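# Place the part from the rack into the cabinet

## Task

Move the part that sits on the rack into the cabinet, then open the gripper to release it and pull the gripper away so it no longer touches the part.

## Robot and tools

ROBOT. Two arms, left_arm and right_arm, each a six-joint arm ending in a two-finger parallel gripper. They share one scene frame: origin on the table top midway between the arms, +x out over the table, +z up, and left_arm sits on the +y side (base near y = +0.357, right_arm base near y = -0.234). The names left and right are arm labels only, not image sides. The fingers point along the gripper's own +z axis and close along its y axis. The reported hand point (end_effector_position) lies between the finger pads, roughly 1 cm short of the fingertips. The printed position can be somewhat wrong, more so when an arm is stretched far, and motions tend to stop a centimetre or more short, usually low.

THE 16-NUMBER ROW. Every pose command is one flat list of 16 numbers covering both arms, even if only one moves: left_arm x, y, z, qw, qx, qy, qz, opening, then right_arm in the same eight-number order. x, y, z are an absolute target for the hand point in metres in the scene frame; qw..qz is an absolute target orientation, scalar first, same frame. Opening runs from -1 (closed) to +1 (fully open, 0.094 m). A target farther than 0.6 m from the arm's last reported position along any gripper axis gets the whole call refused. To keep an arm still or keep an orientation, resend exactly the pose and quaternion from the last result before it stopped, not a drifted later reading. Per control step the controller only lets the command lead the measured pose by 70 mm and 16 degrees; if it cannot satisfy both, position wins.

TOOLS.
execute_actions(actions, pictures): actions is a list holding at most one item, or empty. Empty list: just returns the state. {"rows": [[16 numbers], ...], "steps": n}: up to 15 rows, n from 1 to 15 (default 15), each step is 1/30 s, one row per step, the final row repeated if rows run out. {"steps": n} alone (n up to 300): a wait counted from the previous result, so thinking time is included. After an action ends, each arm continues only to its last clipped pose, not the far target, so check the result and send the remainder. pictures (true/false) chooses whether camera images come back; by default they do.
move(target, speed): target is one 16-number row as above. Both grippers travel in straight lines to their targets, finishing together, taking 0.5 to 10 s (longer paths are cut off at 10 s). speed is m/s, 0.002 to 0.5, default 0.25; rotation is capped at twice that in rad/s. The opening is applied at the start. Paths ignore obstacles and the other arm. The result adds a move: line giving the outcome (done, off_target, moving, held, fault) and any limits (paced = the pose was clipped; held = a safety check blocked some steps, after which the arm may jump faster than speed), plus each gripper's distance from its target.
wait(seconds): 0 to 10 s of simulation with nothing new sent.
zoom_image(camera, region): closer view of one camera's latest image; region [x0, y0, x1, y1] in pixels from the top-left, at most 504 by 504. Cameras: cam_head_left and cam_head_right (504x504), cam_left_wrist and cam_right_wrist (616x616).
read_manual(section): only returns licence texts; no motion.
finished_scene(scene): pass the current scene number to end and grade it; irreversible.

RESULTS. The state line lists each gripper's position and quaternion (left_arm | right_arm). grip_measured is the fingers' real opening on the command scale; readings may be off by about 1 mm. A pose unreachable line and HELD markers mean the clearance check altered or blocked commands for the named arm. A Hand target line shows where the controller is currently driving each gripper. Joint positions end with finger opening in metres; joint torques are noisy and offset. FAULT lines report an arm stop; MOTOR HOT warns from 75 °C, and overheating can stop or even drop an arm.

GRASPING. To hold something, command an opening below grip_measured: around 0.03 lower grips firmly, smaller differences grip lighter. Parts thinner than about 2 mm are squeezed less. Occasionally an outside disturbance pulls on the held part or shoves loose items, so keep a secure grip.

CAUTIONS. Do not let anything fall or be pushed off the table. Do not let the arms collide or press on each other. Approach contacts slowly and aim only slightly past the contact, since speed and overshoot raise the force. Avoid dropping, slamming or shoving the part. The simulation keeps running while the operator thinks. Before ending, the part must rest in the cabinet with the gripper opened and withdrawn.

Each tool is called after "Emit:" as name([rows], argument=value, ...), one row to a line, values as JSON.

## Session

Emit:
execute_actions(actions=[])

Scene clock: 0.00 s of 4480.00 s.
left_arm: end_effector_position=(+0.1669, +0.4054, +0.1627) grip_measured=+1.000 end_effector_quat_wxyz=(+0.562, +0.238, +0.759, +0.227) | right_arm: end_effector_position=(+0.3702, -0.3921, +0.3517) grip_measured=+1.000 end_effector_quat_wxyz=(+0.516, +0.186, +0.771, -0.323)
Joint positions: left_arm=[ 0.594  0.047  0.22  -0.494  0.567  0.864  0.094] | right_arm=[-0.236  1.336  1.275 -0.267  0.637 -0.123  0.094]
Joint velocities: left_arm=[-0.002  0.002  0.002 -0.081  0.007  0.022  0.   ] | right_arm=[-0.012  0.017  0.002 -0.095  0.081  0.022  0.   ]
Joint torques (N m, as the arm reports them, + toward a larger angle): no reading
Motor temperatures (°C, as the motors report them): left_arm=[29 34 33 41 30 28] | right_arm=[31 31 34 34 32 32]
Hand target (left_arm): +0.167, +0.404, +0.172; +0.569, +0.240, +0.751, +0.233
Hand target (right_arm): +0.368, -0.392, +0.355; +0.518, +0.188, +0.769, -0.323

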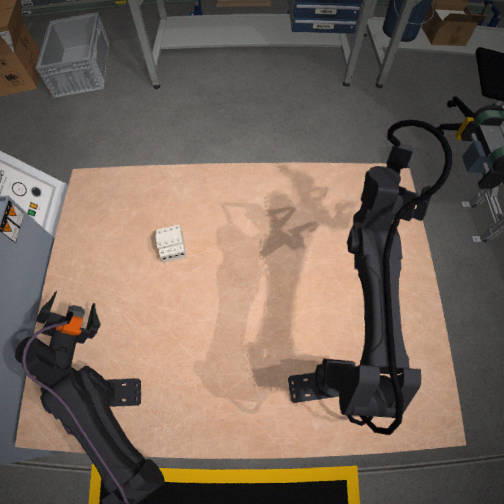

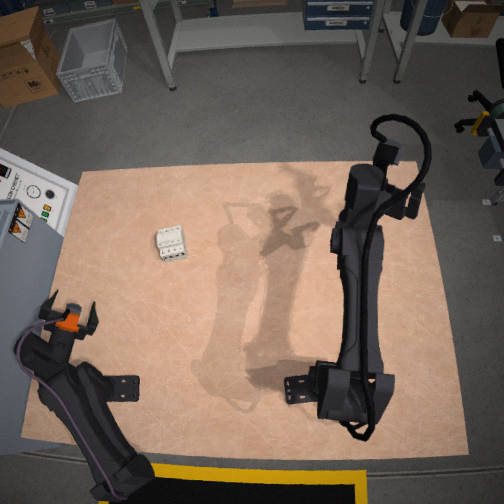

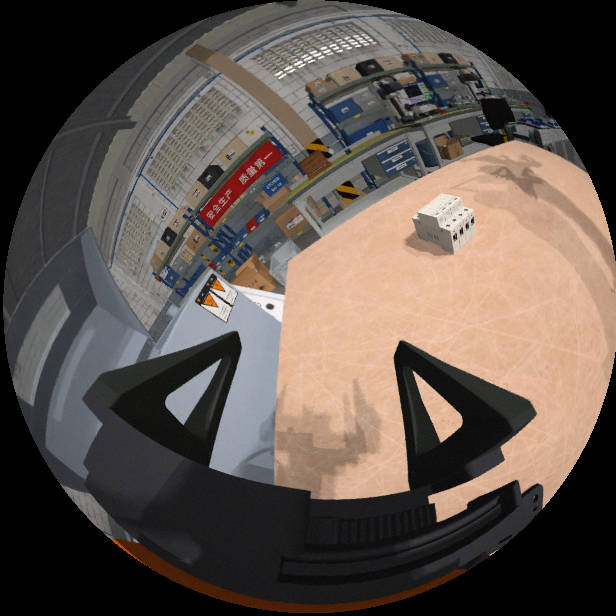

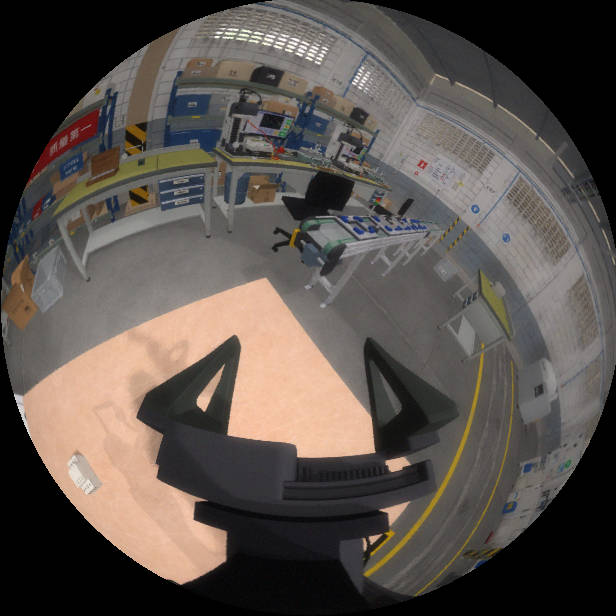

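Emit:
move(target=[0.33,0.2,0.15,0.406,-0.064,0.912,0.028,1,0.3702,-0.3921,0.3517,0.516,0.186,0.771,-0.323,1], speed=0.3)

Scene clock: 5.77 s of 4480.00 s.
left_arm: end_effector_position=(+0.3309, +0.2043, +0.1338) grip_measured=+1.000 end_effector_quat_wxyz=(+0.391, -0.060, +0.918, +0.025) | right_arm: end_effector_position=(+0.3702, -0.3921, +0.3517) grip_measured=+1.000 end_effector_quat_wxyz=(+0.516, +0.186, +0.771, -0.323)
Joint positions: left_arm=[-0.677  1.557  1.037 -0.392 -0.501 -0.555  0.094] | right_arm=[-0.236  1.336  1.275 -0.267  0.637 -0.123  0.094]
Joint velocities: left_arm=[-0.012  0.002 -0.002 -0.081  0.022  0.007  0.   ] | right_arm=[-0.007 -0.012 -0.007  0.051 -0.022  0.066  0.   ]
Joint torques (N m, as the arm reports them, + toward a larger angle): left_arm=[-0.68 -5.53  8.23  1.06 -0.41 -0.08] | right_arm=[ 0.09 -5.06  8.66  1.62  0.11  0.01]
Motor temperatures (°C, as the motors report them): left_arm=[29 34 34 43 30 28] | right_arm=[31 31 35 36 32 32]
Hand target (left_arm): +0.336, +0.200, +0.146; +0.403, -0.066, +0.913, +0.022
Hand target (right_arm): +0.370, -0.392, +0.352; +0.516, +0.186, +0.771, -0.323
Off the commanded pose (left_arm): 0.017 m, 2 deg.
Off the commanded pose (right_arm): 0.000 m, 0 deg.
After step 90, 0.60 s passed at rest.
move: off_target (left_arm); limits=paced

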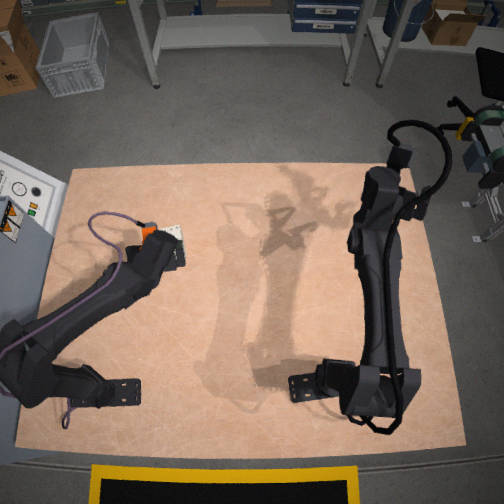

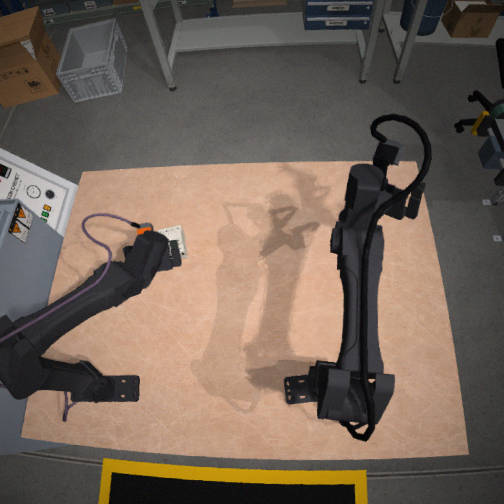

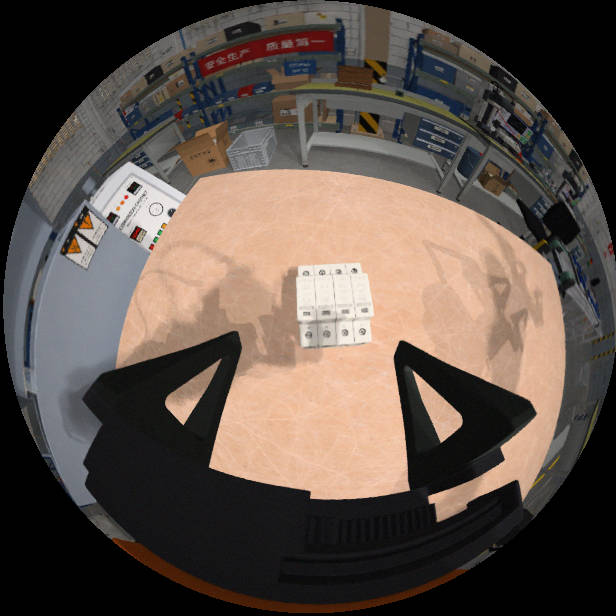

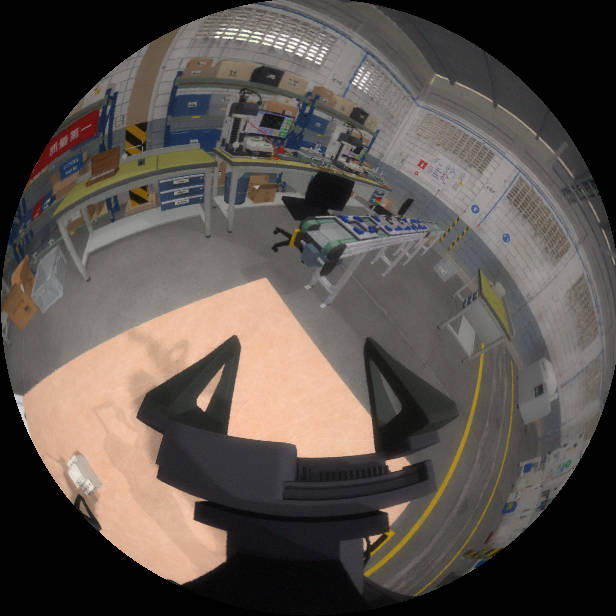

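Emit:
move(target=[0.392,0.193,0.1,0.405,-0.08,0.91,0.035,1,0.3702,-0.3921,0.3517,0.516,0.186,0.771,-0.323,1], speed=0.15)

Scene clock: 9.10 s of 4480.00 s.
left_arm: end_effector_position=(+0.3781, +0.1952, +0.0829) grip_measured=+1.000 end_effector_quat_wxyz=(+0.382, -0.071, +0.921, +0.042) | right_arm: end_effector_position=(+0.3702, -0.3921, +0.3517) grip_measured=+1.000 end_effector_quat_wxyz=(+0.516, +0.186, +0.771, -0.323)
Joint positions: left_arm=[-0.633  1.815  1.125 -0.243 -0.501 -0.543  0.094] | right_arm=[-0.236  1.336  1.275 -0.267  0.637 -0.123  0.094]
Joint velocities: left_arm=[ 0.007 -0.002  0.002 -0.037  0.007 -0.022  0.   ] | right_arm=[ 0.002 -0.007  0.002  0.007  0.081  0.037  0.   ]
Joint torques (N m, as the arm reports them, + toward a larger angle): left_arm=[ 0.69 -7.58  7.9   1.26 -0.35  0.1 ] | right_arm=[ 0.06 -5.1   8.65  1.62  0.12 -0.01]
Motor temperatures (°C, as the motors report them): left_arm=[29 34 35 43 31 28] | right_arm=[31 31 35 36 32 32]
Hand target (left_arm): +0.392, +0.194, +0.100; +0.405, -0.080, +0.910, +0.035
Hand target (right_arm): +0.370, -0.392, +0.352; +0.516, +0.186, +0.771, -0.323
Off the commanded pose (left_arm): 0.022 m, 3 deg.
Off the commanded pose (right_arm): 0.000 m, 0 deg.
move: off_target (left_arm)

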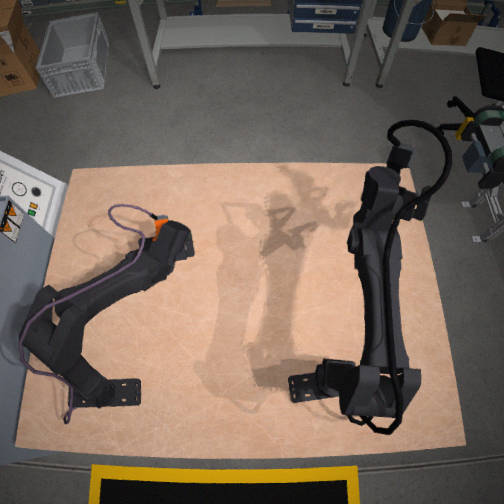

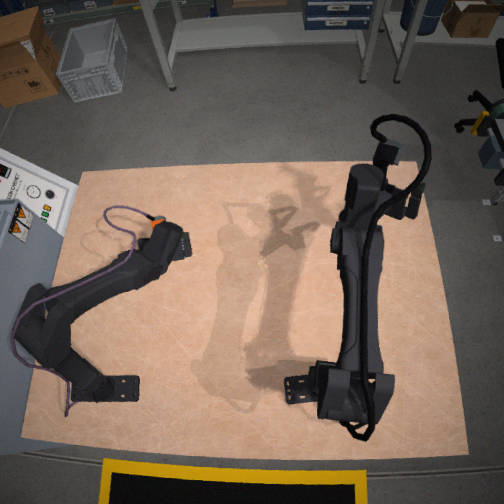

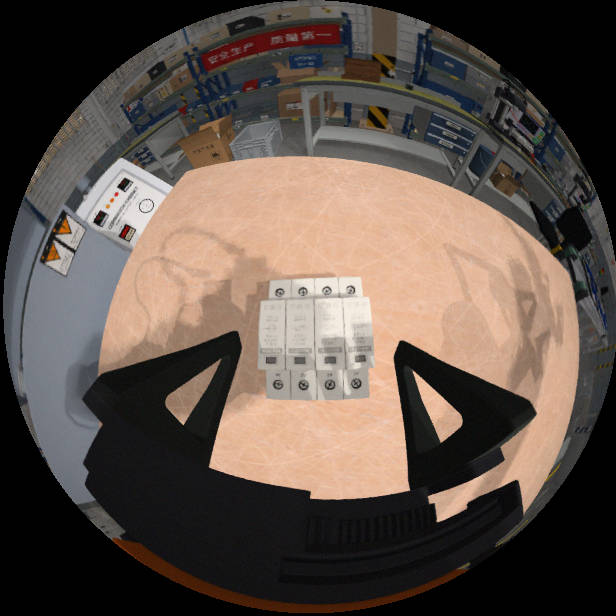

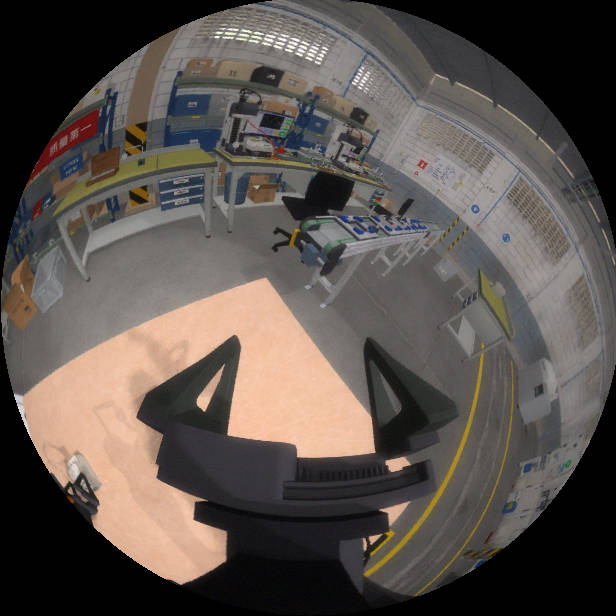

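Emit:
move(target=[0.402,0.194,0.05,0.405,-0.08,0.91,0.035,1,0.3702,-0.3921,0.3517,0.516,0.186,0.771,-0.323,1], speed=0.08)

Scene clock: 11.00 s of 4480.00 s.
left_arm: end_effector_position=(+0.3969, +0.1915, +0.0442) grip_measured=+1.000 end_effector_quat_wxyz=(+0.394, -0.076, +0.915, +0.037) | right_arm: end_effector_position=(+0.3702, -0.3921, +0.3517) grip_measured=+1.000 end_effector_quat_wxyz=(+0.516, +0.186, +0.771, -0.323)
Joint positions: left_arm=[-0.618  1.942  1.1   -0.055 -0.498 -0.53   0.094] | right_arm=[-0.236  1.336  1.275 -0.267  0.637 -0.123  0.094]
Joint velocities: left_arm=[-0.007 -0.017 -0.002 -0.037  0.007 -0.051  0.   ] | right_arm=[ 0.017 -0.002  0.007  0.022 -0.007  0.051  0.   ]
Joint torques (N m, as the arm reports them, + toward a larger angle): left_arm=[ 0.7  -8.48  5.2   1.29 -0.27  0.11] | right_arm=[ 0.08 -5.09  8.63  1.63  0.11  0.01]
Motor temperatures (°C, as the motors report them): left_arm=[29 35 35 43 31 28] | right_arm=[31 32 35 37 32 32]
Hand target (left_arm): +0.402, +0.195, +0.049; +0.405, -0.080, +0.910, +0.036
Hand target (right_arm): +0.370, -0.392, +0.352; +0.516, +0.186, +0.771, -0.323
Off the commanded pose (left_arm): 0.008 m, 1 deg.
Off the commanded pose (right_arm): 0.000 m, 0 deg.
move: done

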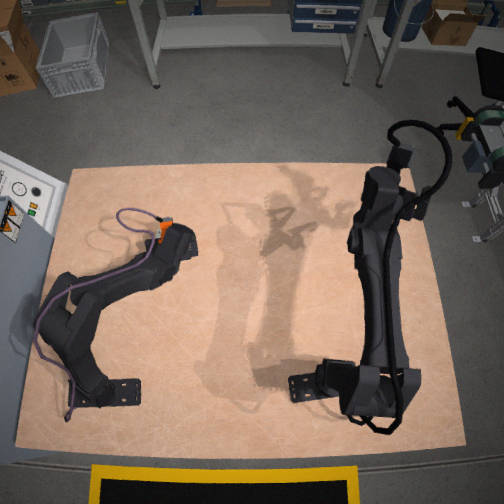

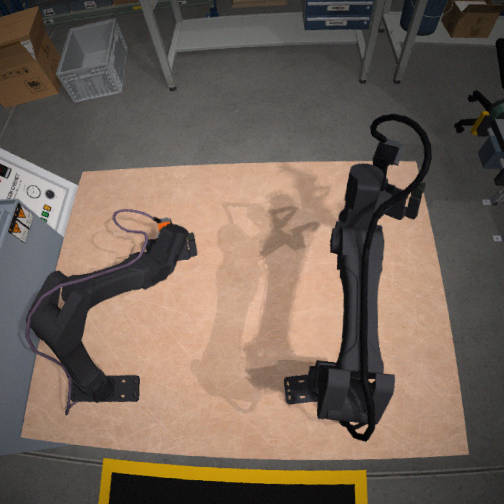

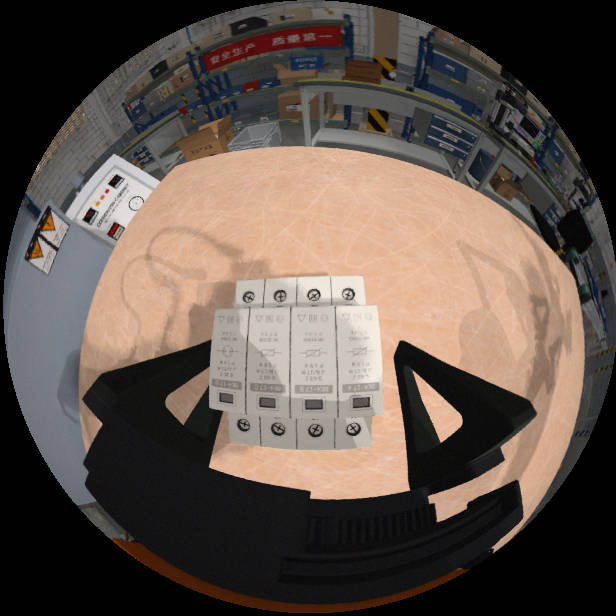

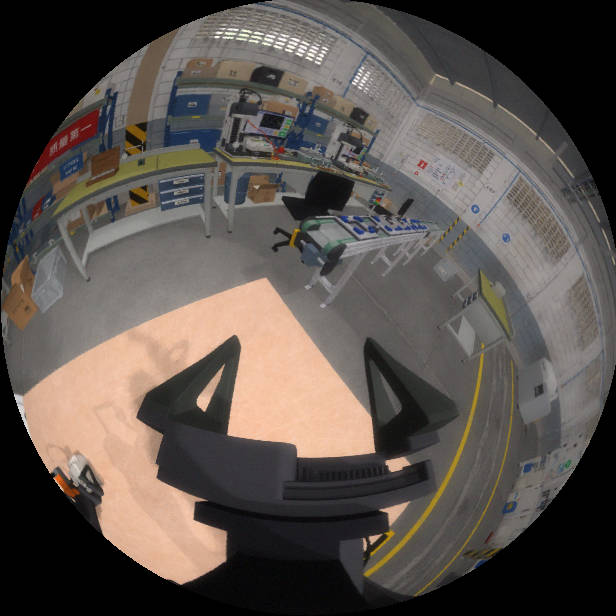

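Emit:
move(target=[0.395,0.206,0.04,0.405,-0.08,0.91,0.035,1,0.3702,-0.3921,0.3517,0.516,0.186,0.771,-0.323,1], speed=0.05)

Emit:
move(target=[0.395,0.206,0.04,0.405,-0.08,0.91,0.035,0.45,0.3702,-0.3921,0.3517,0.516,0.186,0.771,-0.323,1])

Scene clock: 13.73 s of 4480.00 s.
left_arm: end_effector_position=(+0.3891, +0.2043, +0.0282) grip_measured=+1.000 end_effector_quat_wxyz=(+0.389, -0.075, +0.917, +0.042) | right_arm: end_effector_position=(+0.3702, -0.3921, +0.3517) grip_measured=+1.000 end_effector_quat_wxyz=(+0.516, +0.186, +0.771, -0.323)
Joint positions: left_arm=[-0.599  1.942  1.029  0.008 -0.489 -0.515  0.094] | right_arm=[-0.236  1.336  1.275 -0.267  0.637 -0.123  0.094]
Joint velocities: left_arm=[-0.007 -0.007  0.007 -0.022  0.095 -0.051  0.   ] | right_arm=[ 0.012 -0.007  0.012 -0.022 -0.051  0.007  0.   ]
Joint torques (N m, as the arm reports them, + toward a larger angle): left_arm=[ 0.65 -9.43  4.9   1.3  -0.26  0.12] | right_arm=[ 0.07 -5.08  8.63  1.61  0.11  0.01]
Motor temperatures (°C, as the motors report them): left_arm=[29 36 35 44 31 28] | right_arm=[31 32 36 37 32 32]
Hand target (left_arm): +0.395, +0.206, +0.040; +0.405, -0.080, +0.910, +0.035
Hand target (right_arm): +0.370, -0.392, +0.352; +0.516, +0.186, +0.771, -0.323
Off the commanded pose (left_arm): 0.013 m, 2 deg.
Off the commanded pose (right_arm): 0.000 m, 0 deg.
move: off_target (left_arm)

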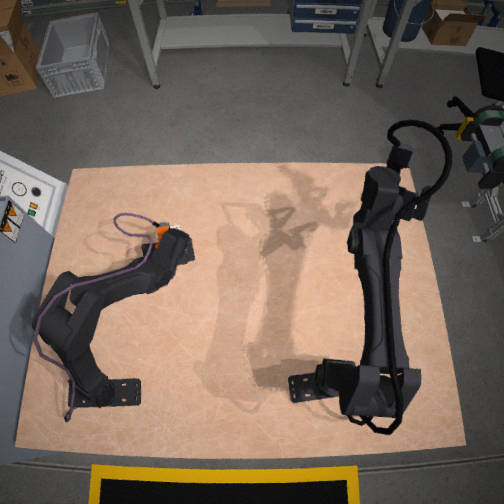

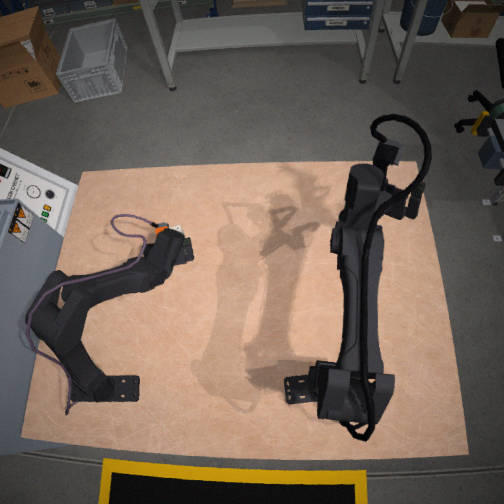

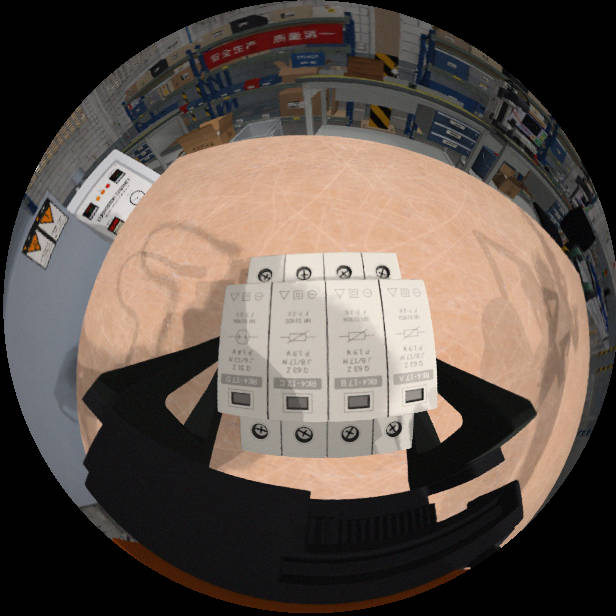

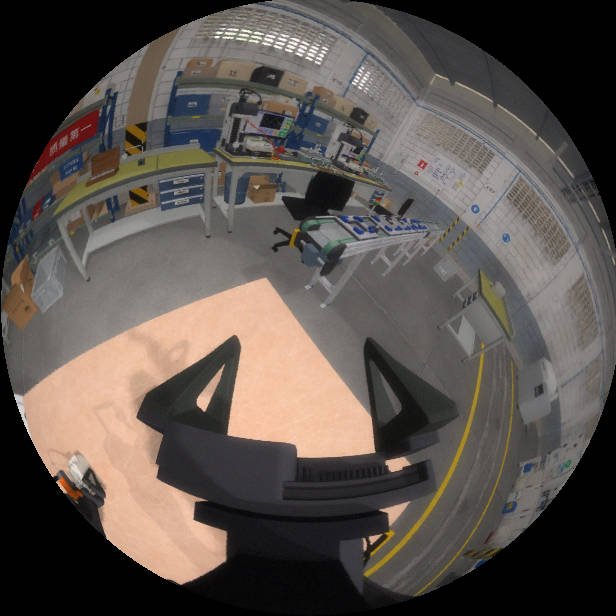

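Scene clock: 14.43 s of 4480.00 s.
left_arm: end_effector_position=(+0.3888, +0.2026, +0.0276) grip_measured=+0.538 end_effector_quat_wxyz=(+0.387, -0.074, +0.918, +0.038) | right_arm: end_effector_position=(+0.3702, -0.3921, +0.3517) grip_measured=+1.000 end_effector_quat_wxyz=(+0.516, +0.186, +0.771, -0.323)
Joint positions: left_arm=[-0.6    1.942  1.029  0.008 -0.481 -0.516  0.072] | right_arm=[-0.236  1.336  1.275 -0.267  0.637 -0.123  0.094]
Joint velocities: left_arm=[ 0.007 -0.002 -0.002  0.007  0.037  0.095 -0.001] | right_arm=[-0.007 -0.012  0.007 -0.022  0.037 -0.007  0.   ]
Joint torques (N m, as the arm reports them, + toward a larger angle): left_arm=[ 0.68 -9.45  4.91  1.33 -0.33  0.11] | right_arm=[ 0.08 -5.1   8.61  1.61  0.12  0.  ]
Motor temperatures (°C, as the motors report them): left_arm=[29 36 35 44 31 28] | right_arm=[31 32 36 37 32 32]
Hand target (left_arm): +0.395, +0.206, +0.040; +0.405, -0.080, +0.910, +0.035
Hand target (right_arm): +0.370, -0.392, +0.352; +0.516, +0.186, +0.771, -0.323
Off the commanded pose (left_arm): 0.014 m, 2 deg.
Off the commanded pose (right_arm): 0.000 m, 0 deg.
move: off_target (left_arm)

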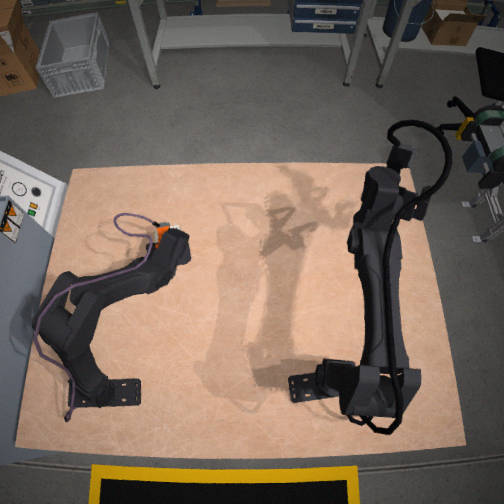

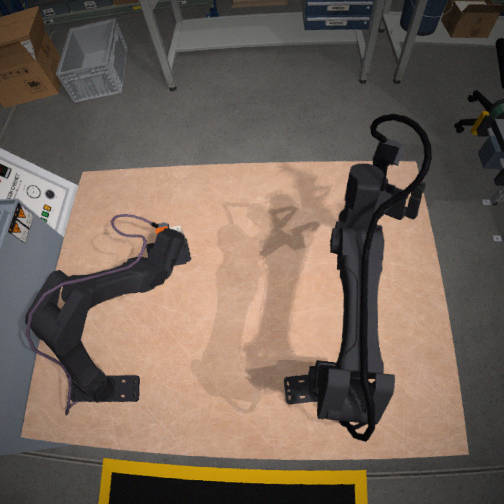

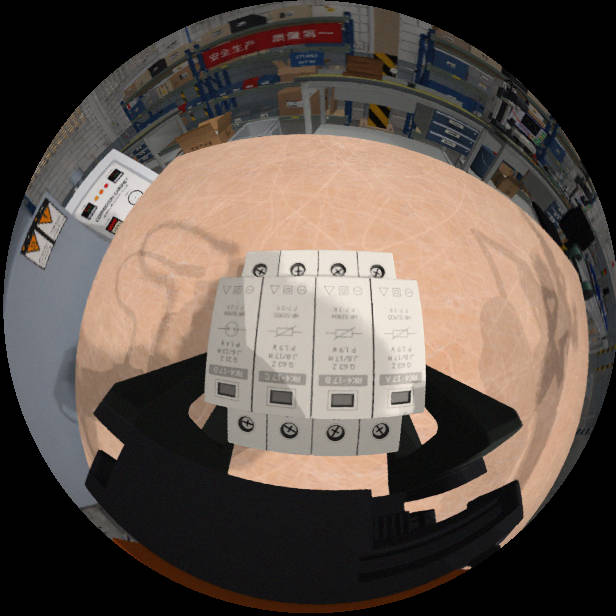

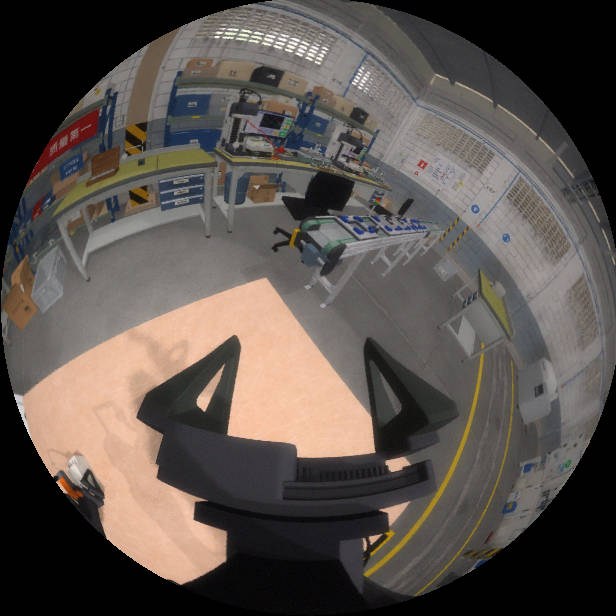

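Emit:
move(target=[0.28,0.33,0.43,0.462,0,0.887,0,0.45,0.3702,-0.3921,0.3517,0.516,0.186,0.771,-0.323,1], speed=0.25)

Emit:
move(target=[0.17,0.55,0.44,0.427,-0.339,0.819,0.177,0.45,0.3702,-0.3921,0.3517,0.516,0.186,0.771,-0.323,1], speed=0.2)

Emit:
move(target=[0.08,0.72,0.44,0.337,-0.622,0.622,0.337,0.45,0.3702,-0.3921,0.3517,0.516,0.186,0.771,-0.323,1], speed=0.15)

Scene clock: 18.70 s of 4480.00 s.
left_arm: end_effector_position=(+0.2701, +0.3281, +0.3957) grip_measured=+0.538 end_effector_quat_wxyz=(+0.400, +0.006, +0.916, +0.007) | right_arm: end_effector_position=(+0.3702, -0.3921, +0.3517) grip_measured=+1.000 end_effector_quat_wxyz=(+0.516, +0.186, +0.771, -0.323)
Joint positions: left_arm=[-0.245  1.374  1.972 -1.354 -0.131 -0.098  0.072] | right_arm=[-0.236  1.336  1.275 -0.267  0.637 -0.123  0.094]
Joint velocities: left_arm=[-0.012 -0.017 -0.002  0.037  0.007 -0.022 -0.   ] | right_arm=[ 0.002  0.002 -0.032 -0.037  0.022  0.125  0.   ]
Joint torques (N m, as the arm reports them, + toward a larger angle): left_arm=[ 0.61 -4.5   7.5   2.06 -0.12  0.1 ] | right_arm=[ 0.13 -5.06  8.61  1.62  0.12  0.01]
Motor temperatures (°C, as the motors report them): left_arm=[29 37 36 45 31 28] | right_arm=[31 32 36 38 32 32]
Hand target (left_arm): +0.274, +0.331, +0.432; +0.464, +0.001, +0.886, +0.002
Hand target (right_arm): +0.370, -0.392, +0.352; +0.516, +0.186, +0.771, -0.323
Off the commanded pose (left_arm): 0.036 m, 8 deg.
Off the commanded pose (right_arm): 0.000 m, 0 deg.
move: off_target (left_arm)

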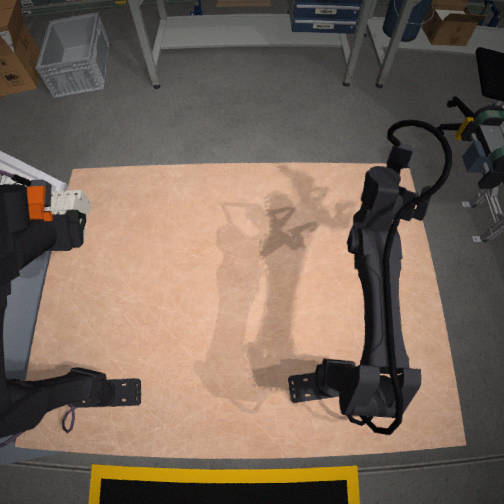

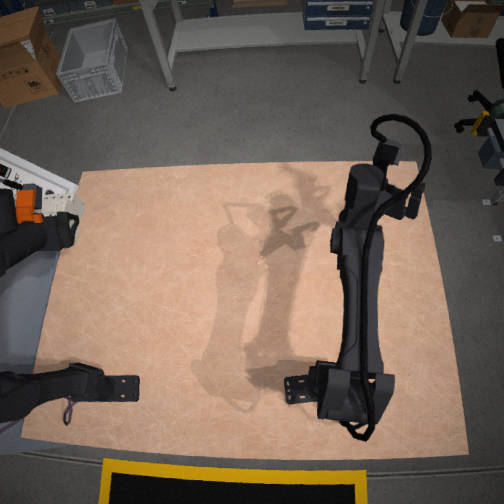

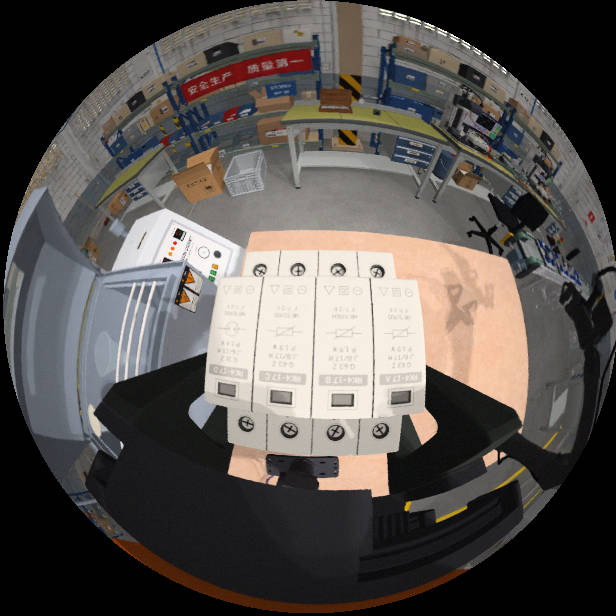

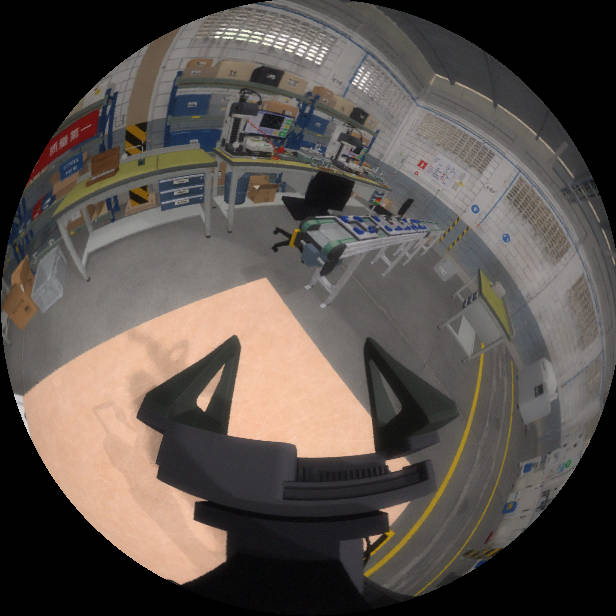

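Scene clock: 21.20 s of 4480.00 s.
left_arm: end_effector_position=(+0.1556, +0.5386, +0.4025) grip_measured=+0.537 end_effector_quat_wxyz=(+0.360, -0.347, +0.852, +0.157) | right_arm: end_effector_position=(+0.3702, -0.3921, +0.3517) grip_measured=+1.000 end_effector_quat_wxyz=(+0.516, +0.186, +0.771, -0.323)
Joint positions: left_arm=[ 0.59   1.277  1.975 -1.467 -0.095 -0.067  0.072] | right_arm=[-0.236  1.336  1.275 -0.267  0.637 -0.123  0.094]
Joint velocities: left_arm=[-0.037  0.007 -0.007  0.081 -0.022  0.037  0.001] | right_arm=[ 0.002 -0.022 -0.012 -0.007  0.022 -0.022  0.   ]
Joint torques (N m, as the arm reports them, + toward a larger angle): left_arm=[ 0.69 -2.09  7.53  2.28 -0.07  0.11] | right_arm=[ 0.05 -5.12  8.62  1.61  0.11  0.  ]
Motor temperatures (°C, as the motors report them): left_arm=[29 36 36 45 31 28] | right_arm=[31 32 36 38 32 32]
Hand target (left_arm): +0.164, +0.548, +0.440; +0.427, -0.338, +0.819, +0.180
Hand target (right_arm): +0.370, -0.392, +0.352; +0.516, +0.186, +0.771, -0.323
Off the commanded pose (left_arm): 0.042 m, 9 deg.
Off the commanded pose (right_arm): 0.000 m, 0 deg.
move: off_target (left_arm)

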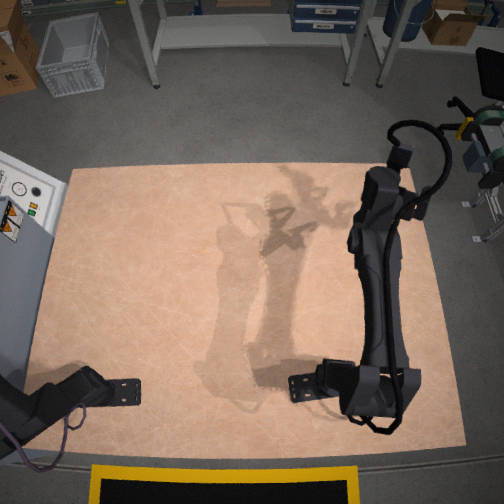

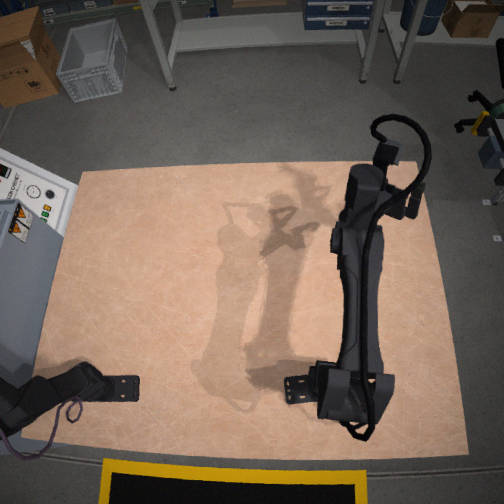

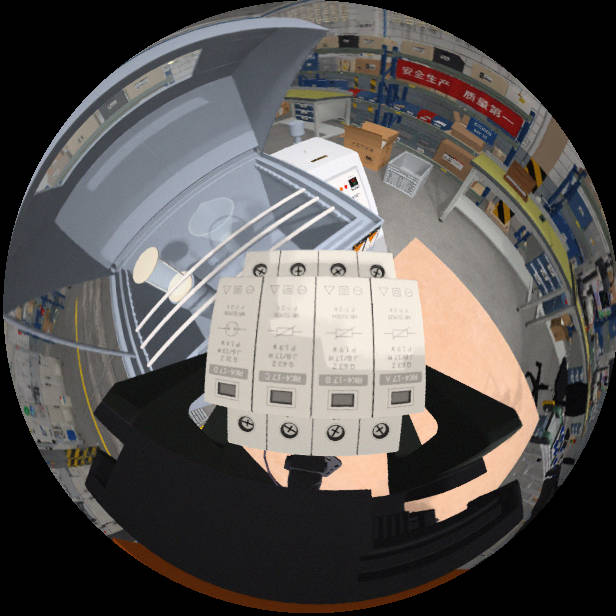

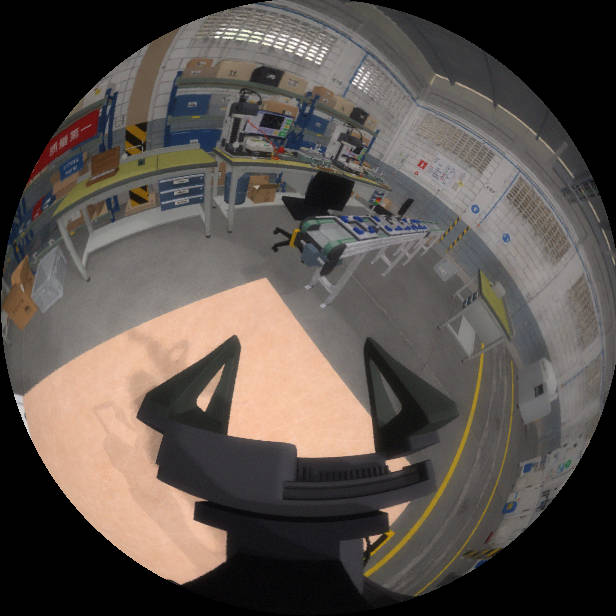

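Scene clock: 24.30 s of 4480.00 s.
left_arm: end_effector_position=(+0.0820, +0.7066, +0.3960) grip_measured=+0.536 end_effector_quat_wxyz=(+0.273, -0.619, +0.672, +0.301) | right_arm: end_effector_position=(+0.3702, -0.3921, +0.3517) grip_measured=+1.000 end_effector_quat_wxyz=(+0.516, +0.186, +0.771, -0.323)
Joint positions: left_arm=[ 0.954  1.616  2.194 -1.391 -0.397 -0.299  0.072] | right_arm=[-0.236  1.336  1.275 -0.267  0.637 -0.123  0.094]
Joint velocities: left_arm=[ 0.002 -0.002  0.027 -0.022 -0.007 -0.051 -0.   ] | right_arm=[-0.007  0.007  0.002  0.037  0.051  0.007  0.   ]
Joint torques (N m, as the arm reports them, + toward a larger angle): left_arm=[ 0.67 -6.13  8.04  2.06 -0.55 -0.07] | right_arm=[ 0.09 -5.05  8.61  1.6   0.13  0.01]
Motor temperatures (°C, as the motors report them): left_arm=[29 36 36 47 31 28] | right_arm=[31 32 36 38 32 32]
Hand target (left_arm): +0.075, +0.715, +0.438; -0.336, +0.623, -0.621, -0.337
Hand target (right_arm): +0.370, -0.392, +0.352; +0.516, +0.186, +0.771, -0.323
Off the commanded pose (left_arm): 0.046 m, 10 deg.
Off the commanded pose (right_arm): 0.000 m, 0 deg.
move: off_target (left_arm)

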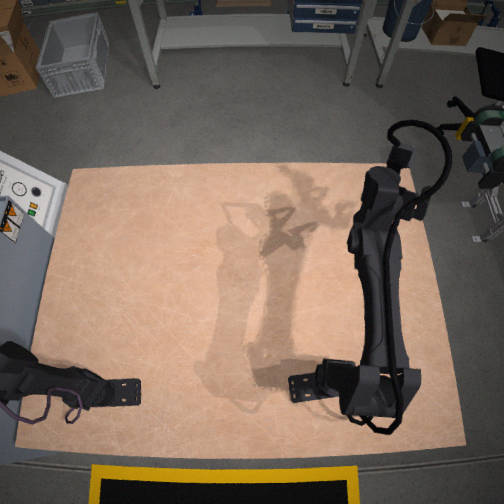

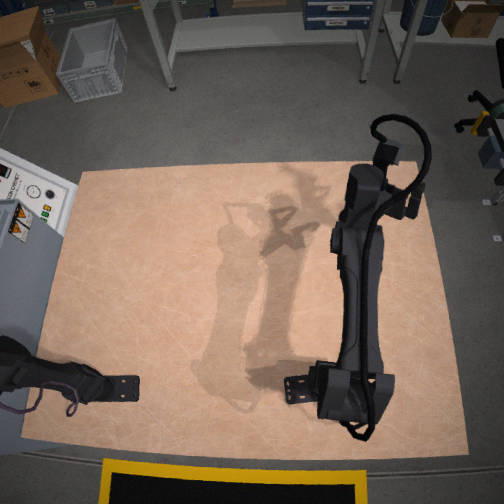

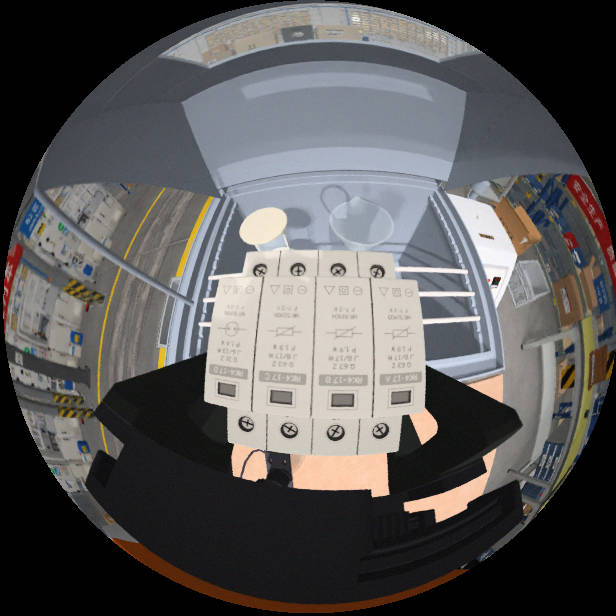

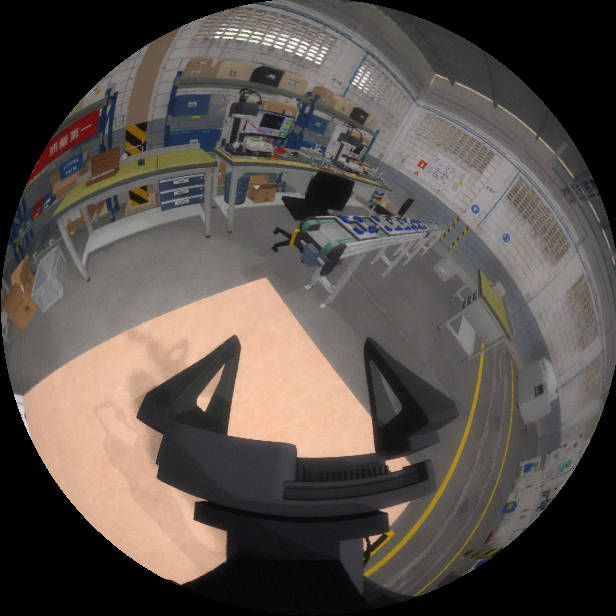

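Emit:
move(target=[0.072,0.835,0.34,0.321,-0.63,0.63,0.321,0.45,0.3702,-0.3921,0.3517,0.516,0.186,0.771,-0.323,1], speed=0.07)

Scene clock: 28.80 s of 4480.00 s.
left_arm: end_effector_position=(+0.0714, +0.8189, +0.2985) grip_measured=+0.536 end_effector_quat_wxyz=(+0.262, -0.642, +0.662, +0.283) | right_arm: end_effector_position=(+0.3702, -0.3921, +0.3517) grip_measured=+1.000 end_effector_quat_wxyz=(+0.516, +0.186, +0.771, -0.323)
Joint positions: left_arm=[ 1.147  1.781  1.94  -0.972 -0.26  -0.213  0.072] | right_arm=[-0.236  1.336  1.275 -0.267  0.637 -0.123  0.094]
Joint velocities: left_arm=[-0.012 -0.027  0.007  0.007  0.037  0.037  0.   ] | right_arm=[-0.002  0.002 -0.022 -0.007 -0.007 -0.022  0.   ]
Joint torques (N m, as the arm reports them, + toward a larger angle): left_arm=[ 0.63 -9.61  7.36  2.16 -0.27  0.1 ] | right_arm=[ 0.06 -5.05  8.62  1.61  0.13 -0.01]
Motor temperatures (°C, as the motors report them): left_arm=[29 37 36 48 31 28] | right_arm=[31 32 36 39 32 32]
Hand target (left_arm): +0.069, +0.831, +0.341; -0.320, +0.630, -0.630, -0.322
Hand target (right_arm): +0.370, -0.392, +0.352; +0.516, +0.186, +0.771, -0.323
Off the commanded pose (left_arm): 0.045 m, 9 deg.
Off the commanded pose (right_arm): 0.000 m, 0 deg.
move: off_target (left_arm)

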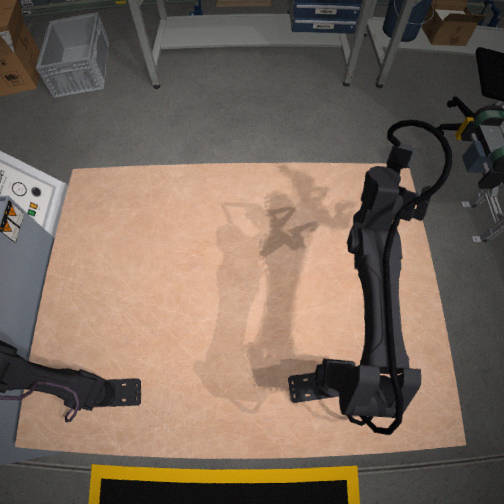

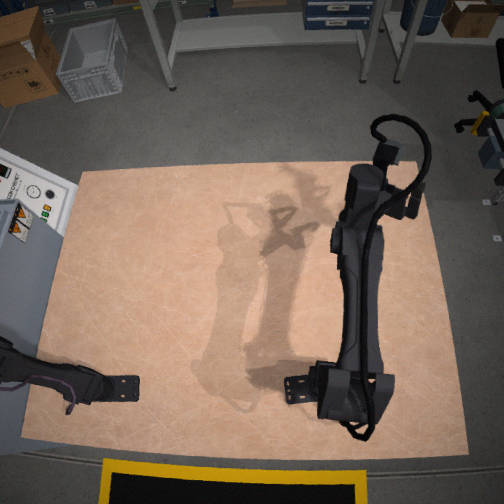

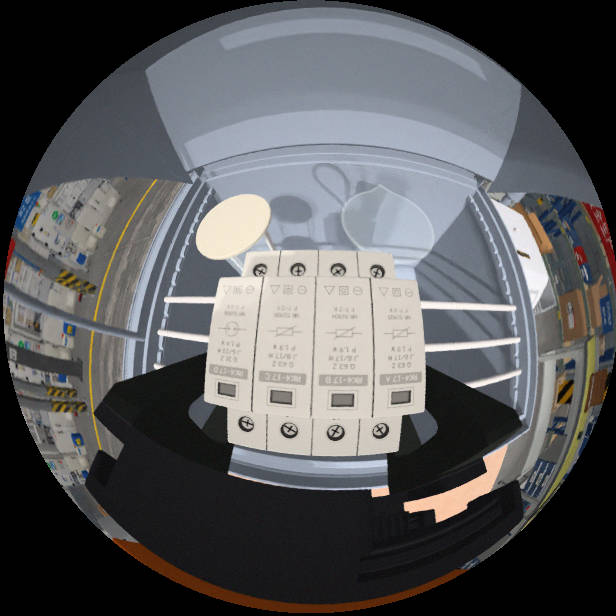

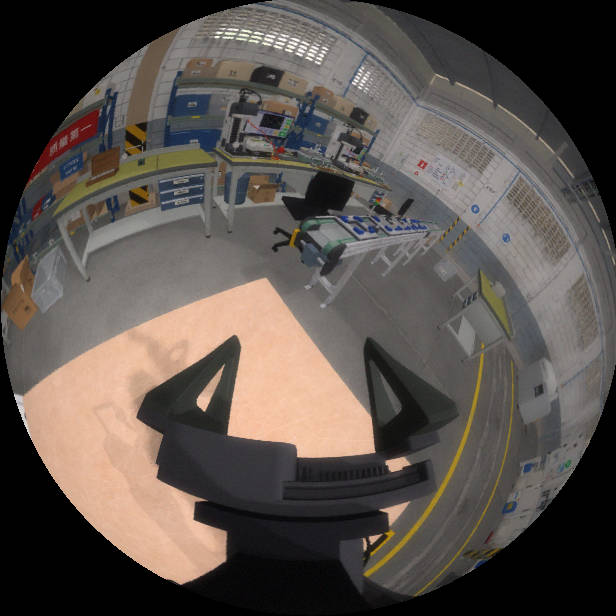

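Emit:
move(target=[0.072,0.85,0.265,0.321,-0.63,0.63,0.321,0.45,0.3702,-0.3921,0.3517,0.516,0.186,0.771,-0.323,1], speed=0.03)

Scene clock: 32.83 s of 4480.00 s.
left_arm: end_effector_position=(+0.0753, +0.8315, +0.2122) grip_measured=+0.536 end_effector_quat_wxyz=(+0.255, -0.644, +0.668, +0.273) | right_arm: end_effector_position=(+0.3702, -0.3921, +0.3517) grip_measured=+1.000 end_effector_quat_wxyz=(+0.516, +0.186, +0.771, -0.323)
Joint positions: left_arm=[ 1.153  1.773  1.594 -0.659 -0.245 -0.209  0.072] | right_arm=[-0.236  1.336  1.275 -0.267  0.637 -0.123  0.094]
Joint velocities: left_arm=[ 0.027 -0.002 -0.007  0.037 -0.037 -0.022  0.001] | right_arm=[-0.007 -0.002  0.002 -0.037 -0.007  0.007  0.   ]
Joint torques (N m, as the arm reports them, + toward a larger angle): left_arm=[  0.77 -11.68   7.55   2.08  -0.33   0.1 ] | right_arm=[ 0.08 -5.07  8.63  1.63  0.11 -0.01]
Motor temperatures (°C, as the motors report them): left_arm=[29 38 36 48 31 28] | right_arm=[31 32 36 39 32 32]
Hand target (left_arm): +0.070, +0.845, +0.266; -0.319, +0.631, -0.630, -0.321
Hand target (right_arm): +0.370, -0.392, +0.352; +0.516, +0.186, +0.771, -0.323
Off the commanded pose (left_arm): 0.056 m, 10 deg.
Off the commanded pose (right_arm): 0.000 m, 0 deg.
move: off_target (left_arm)

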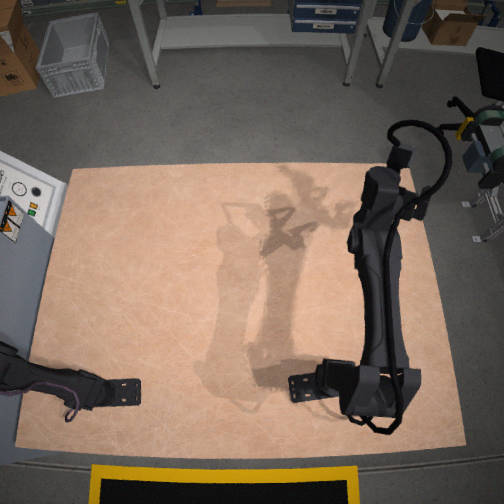

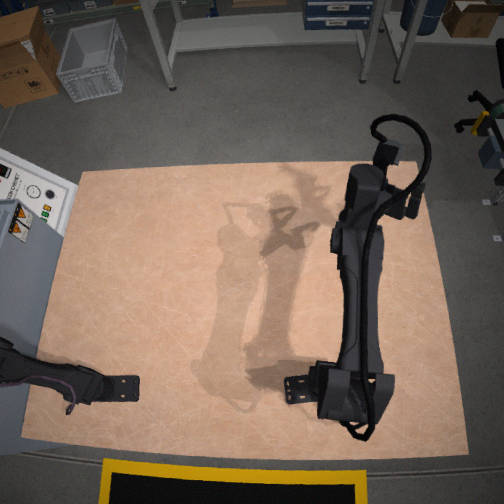

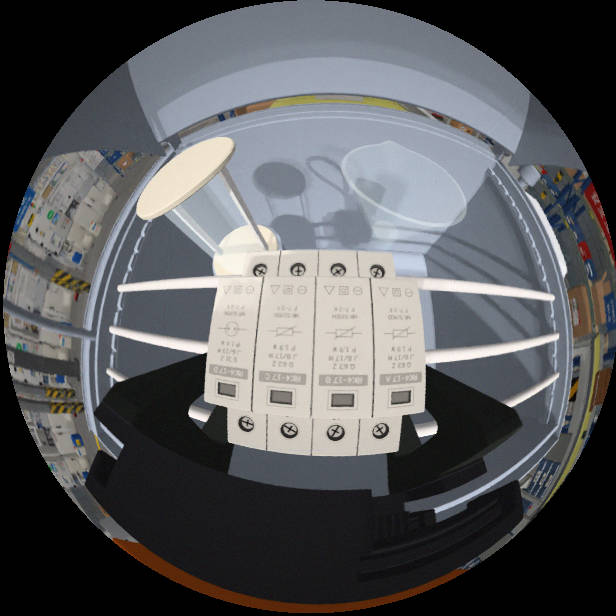

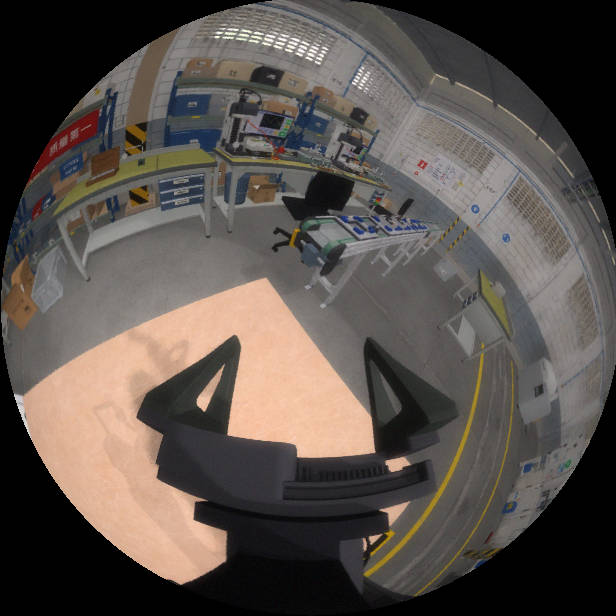

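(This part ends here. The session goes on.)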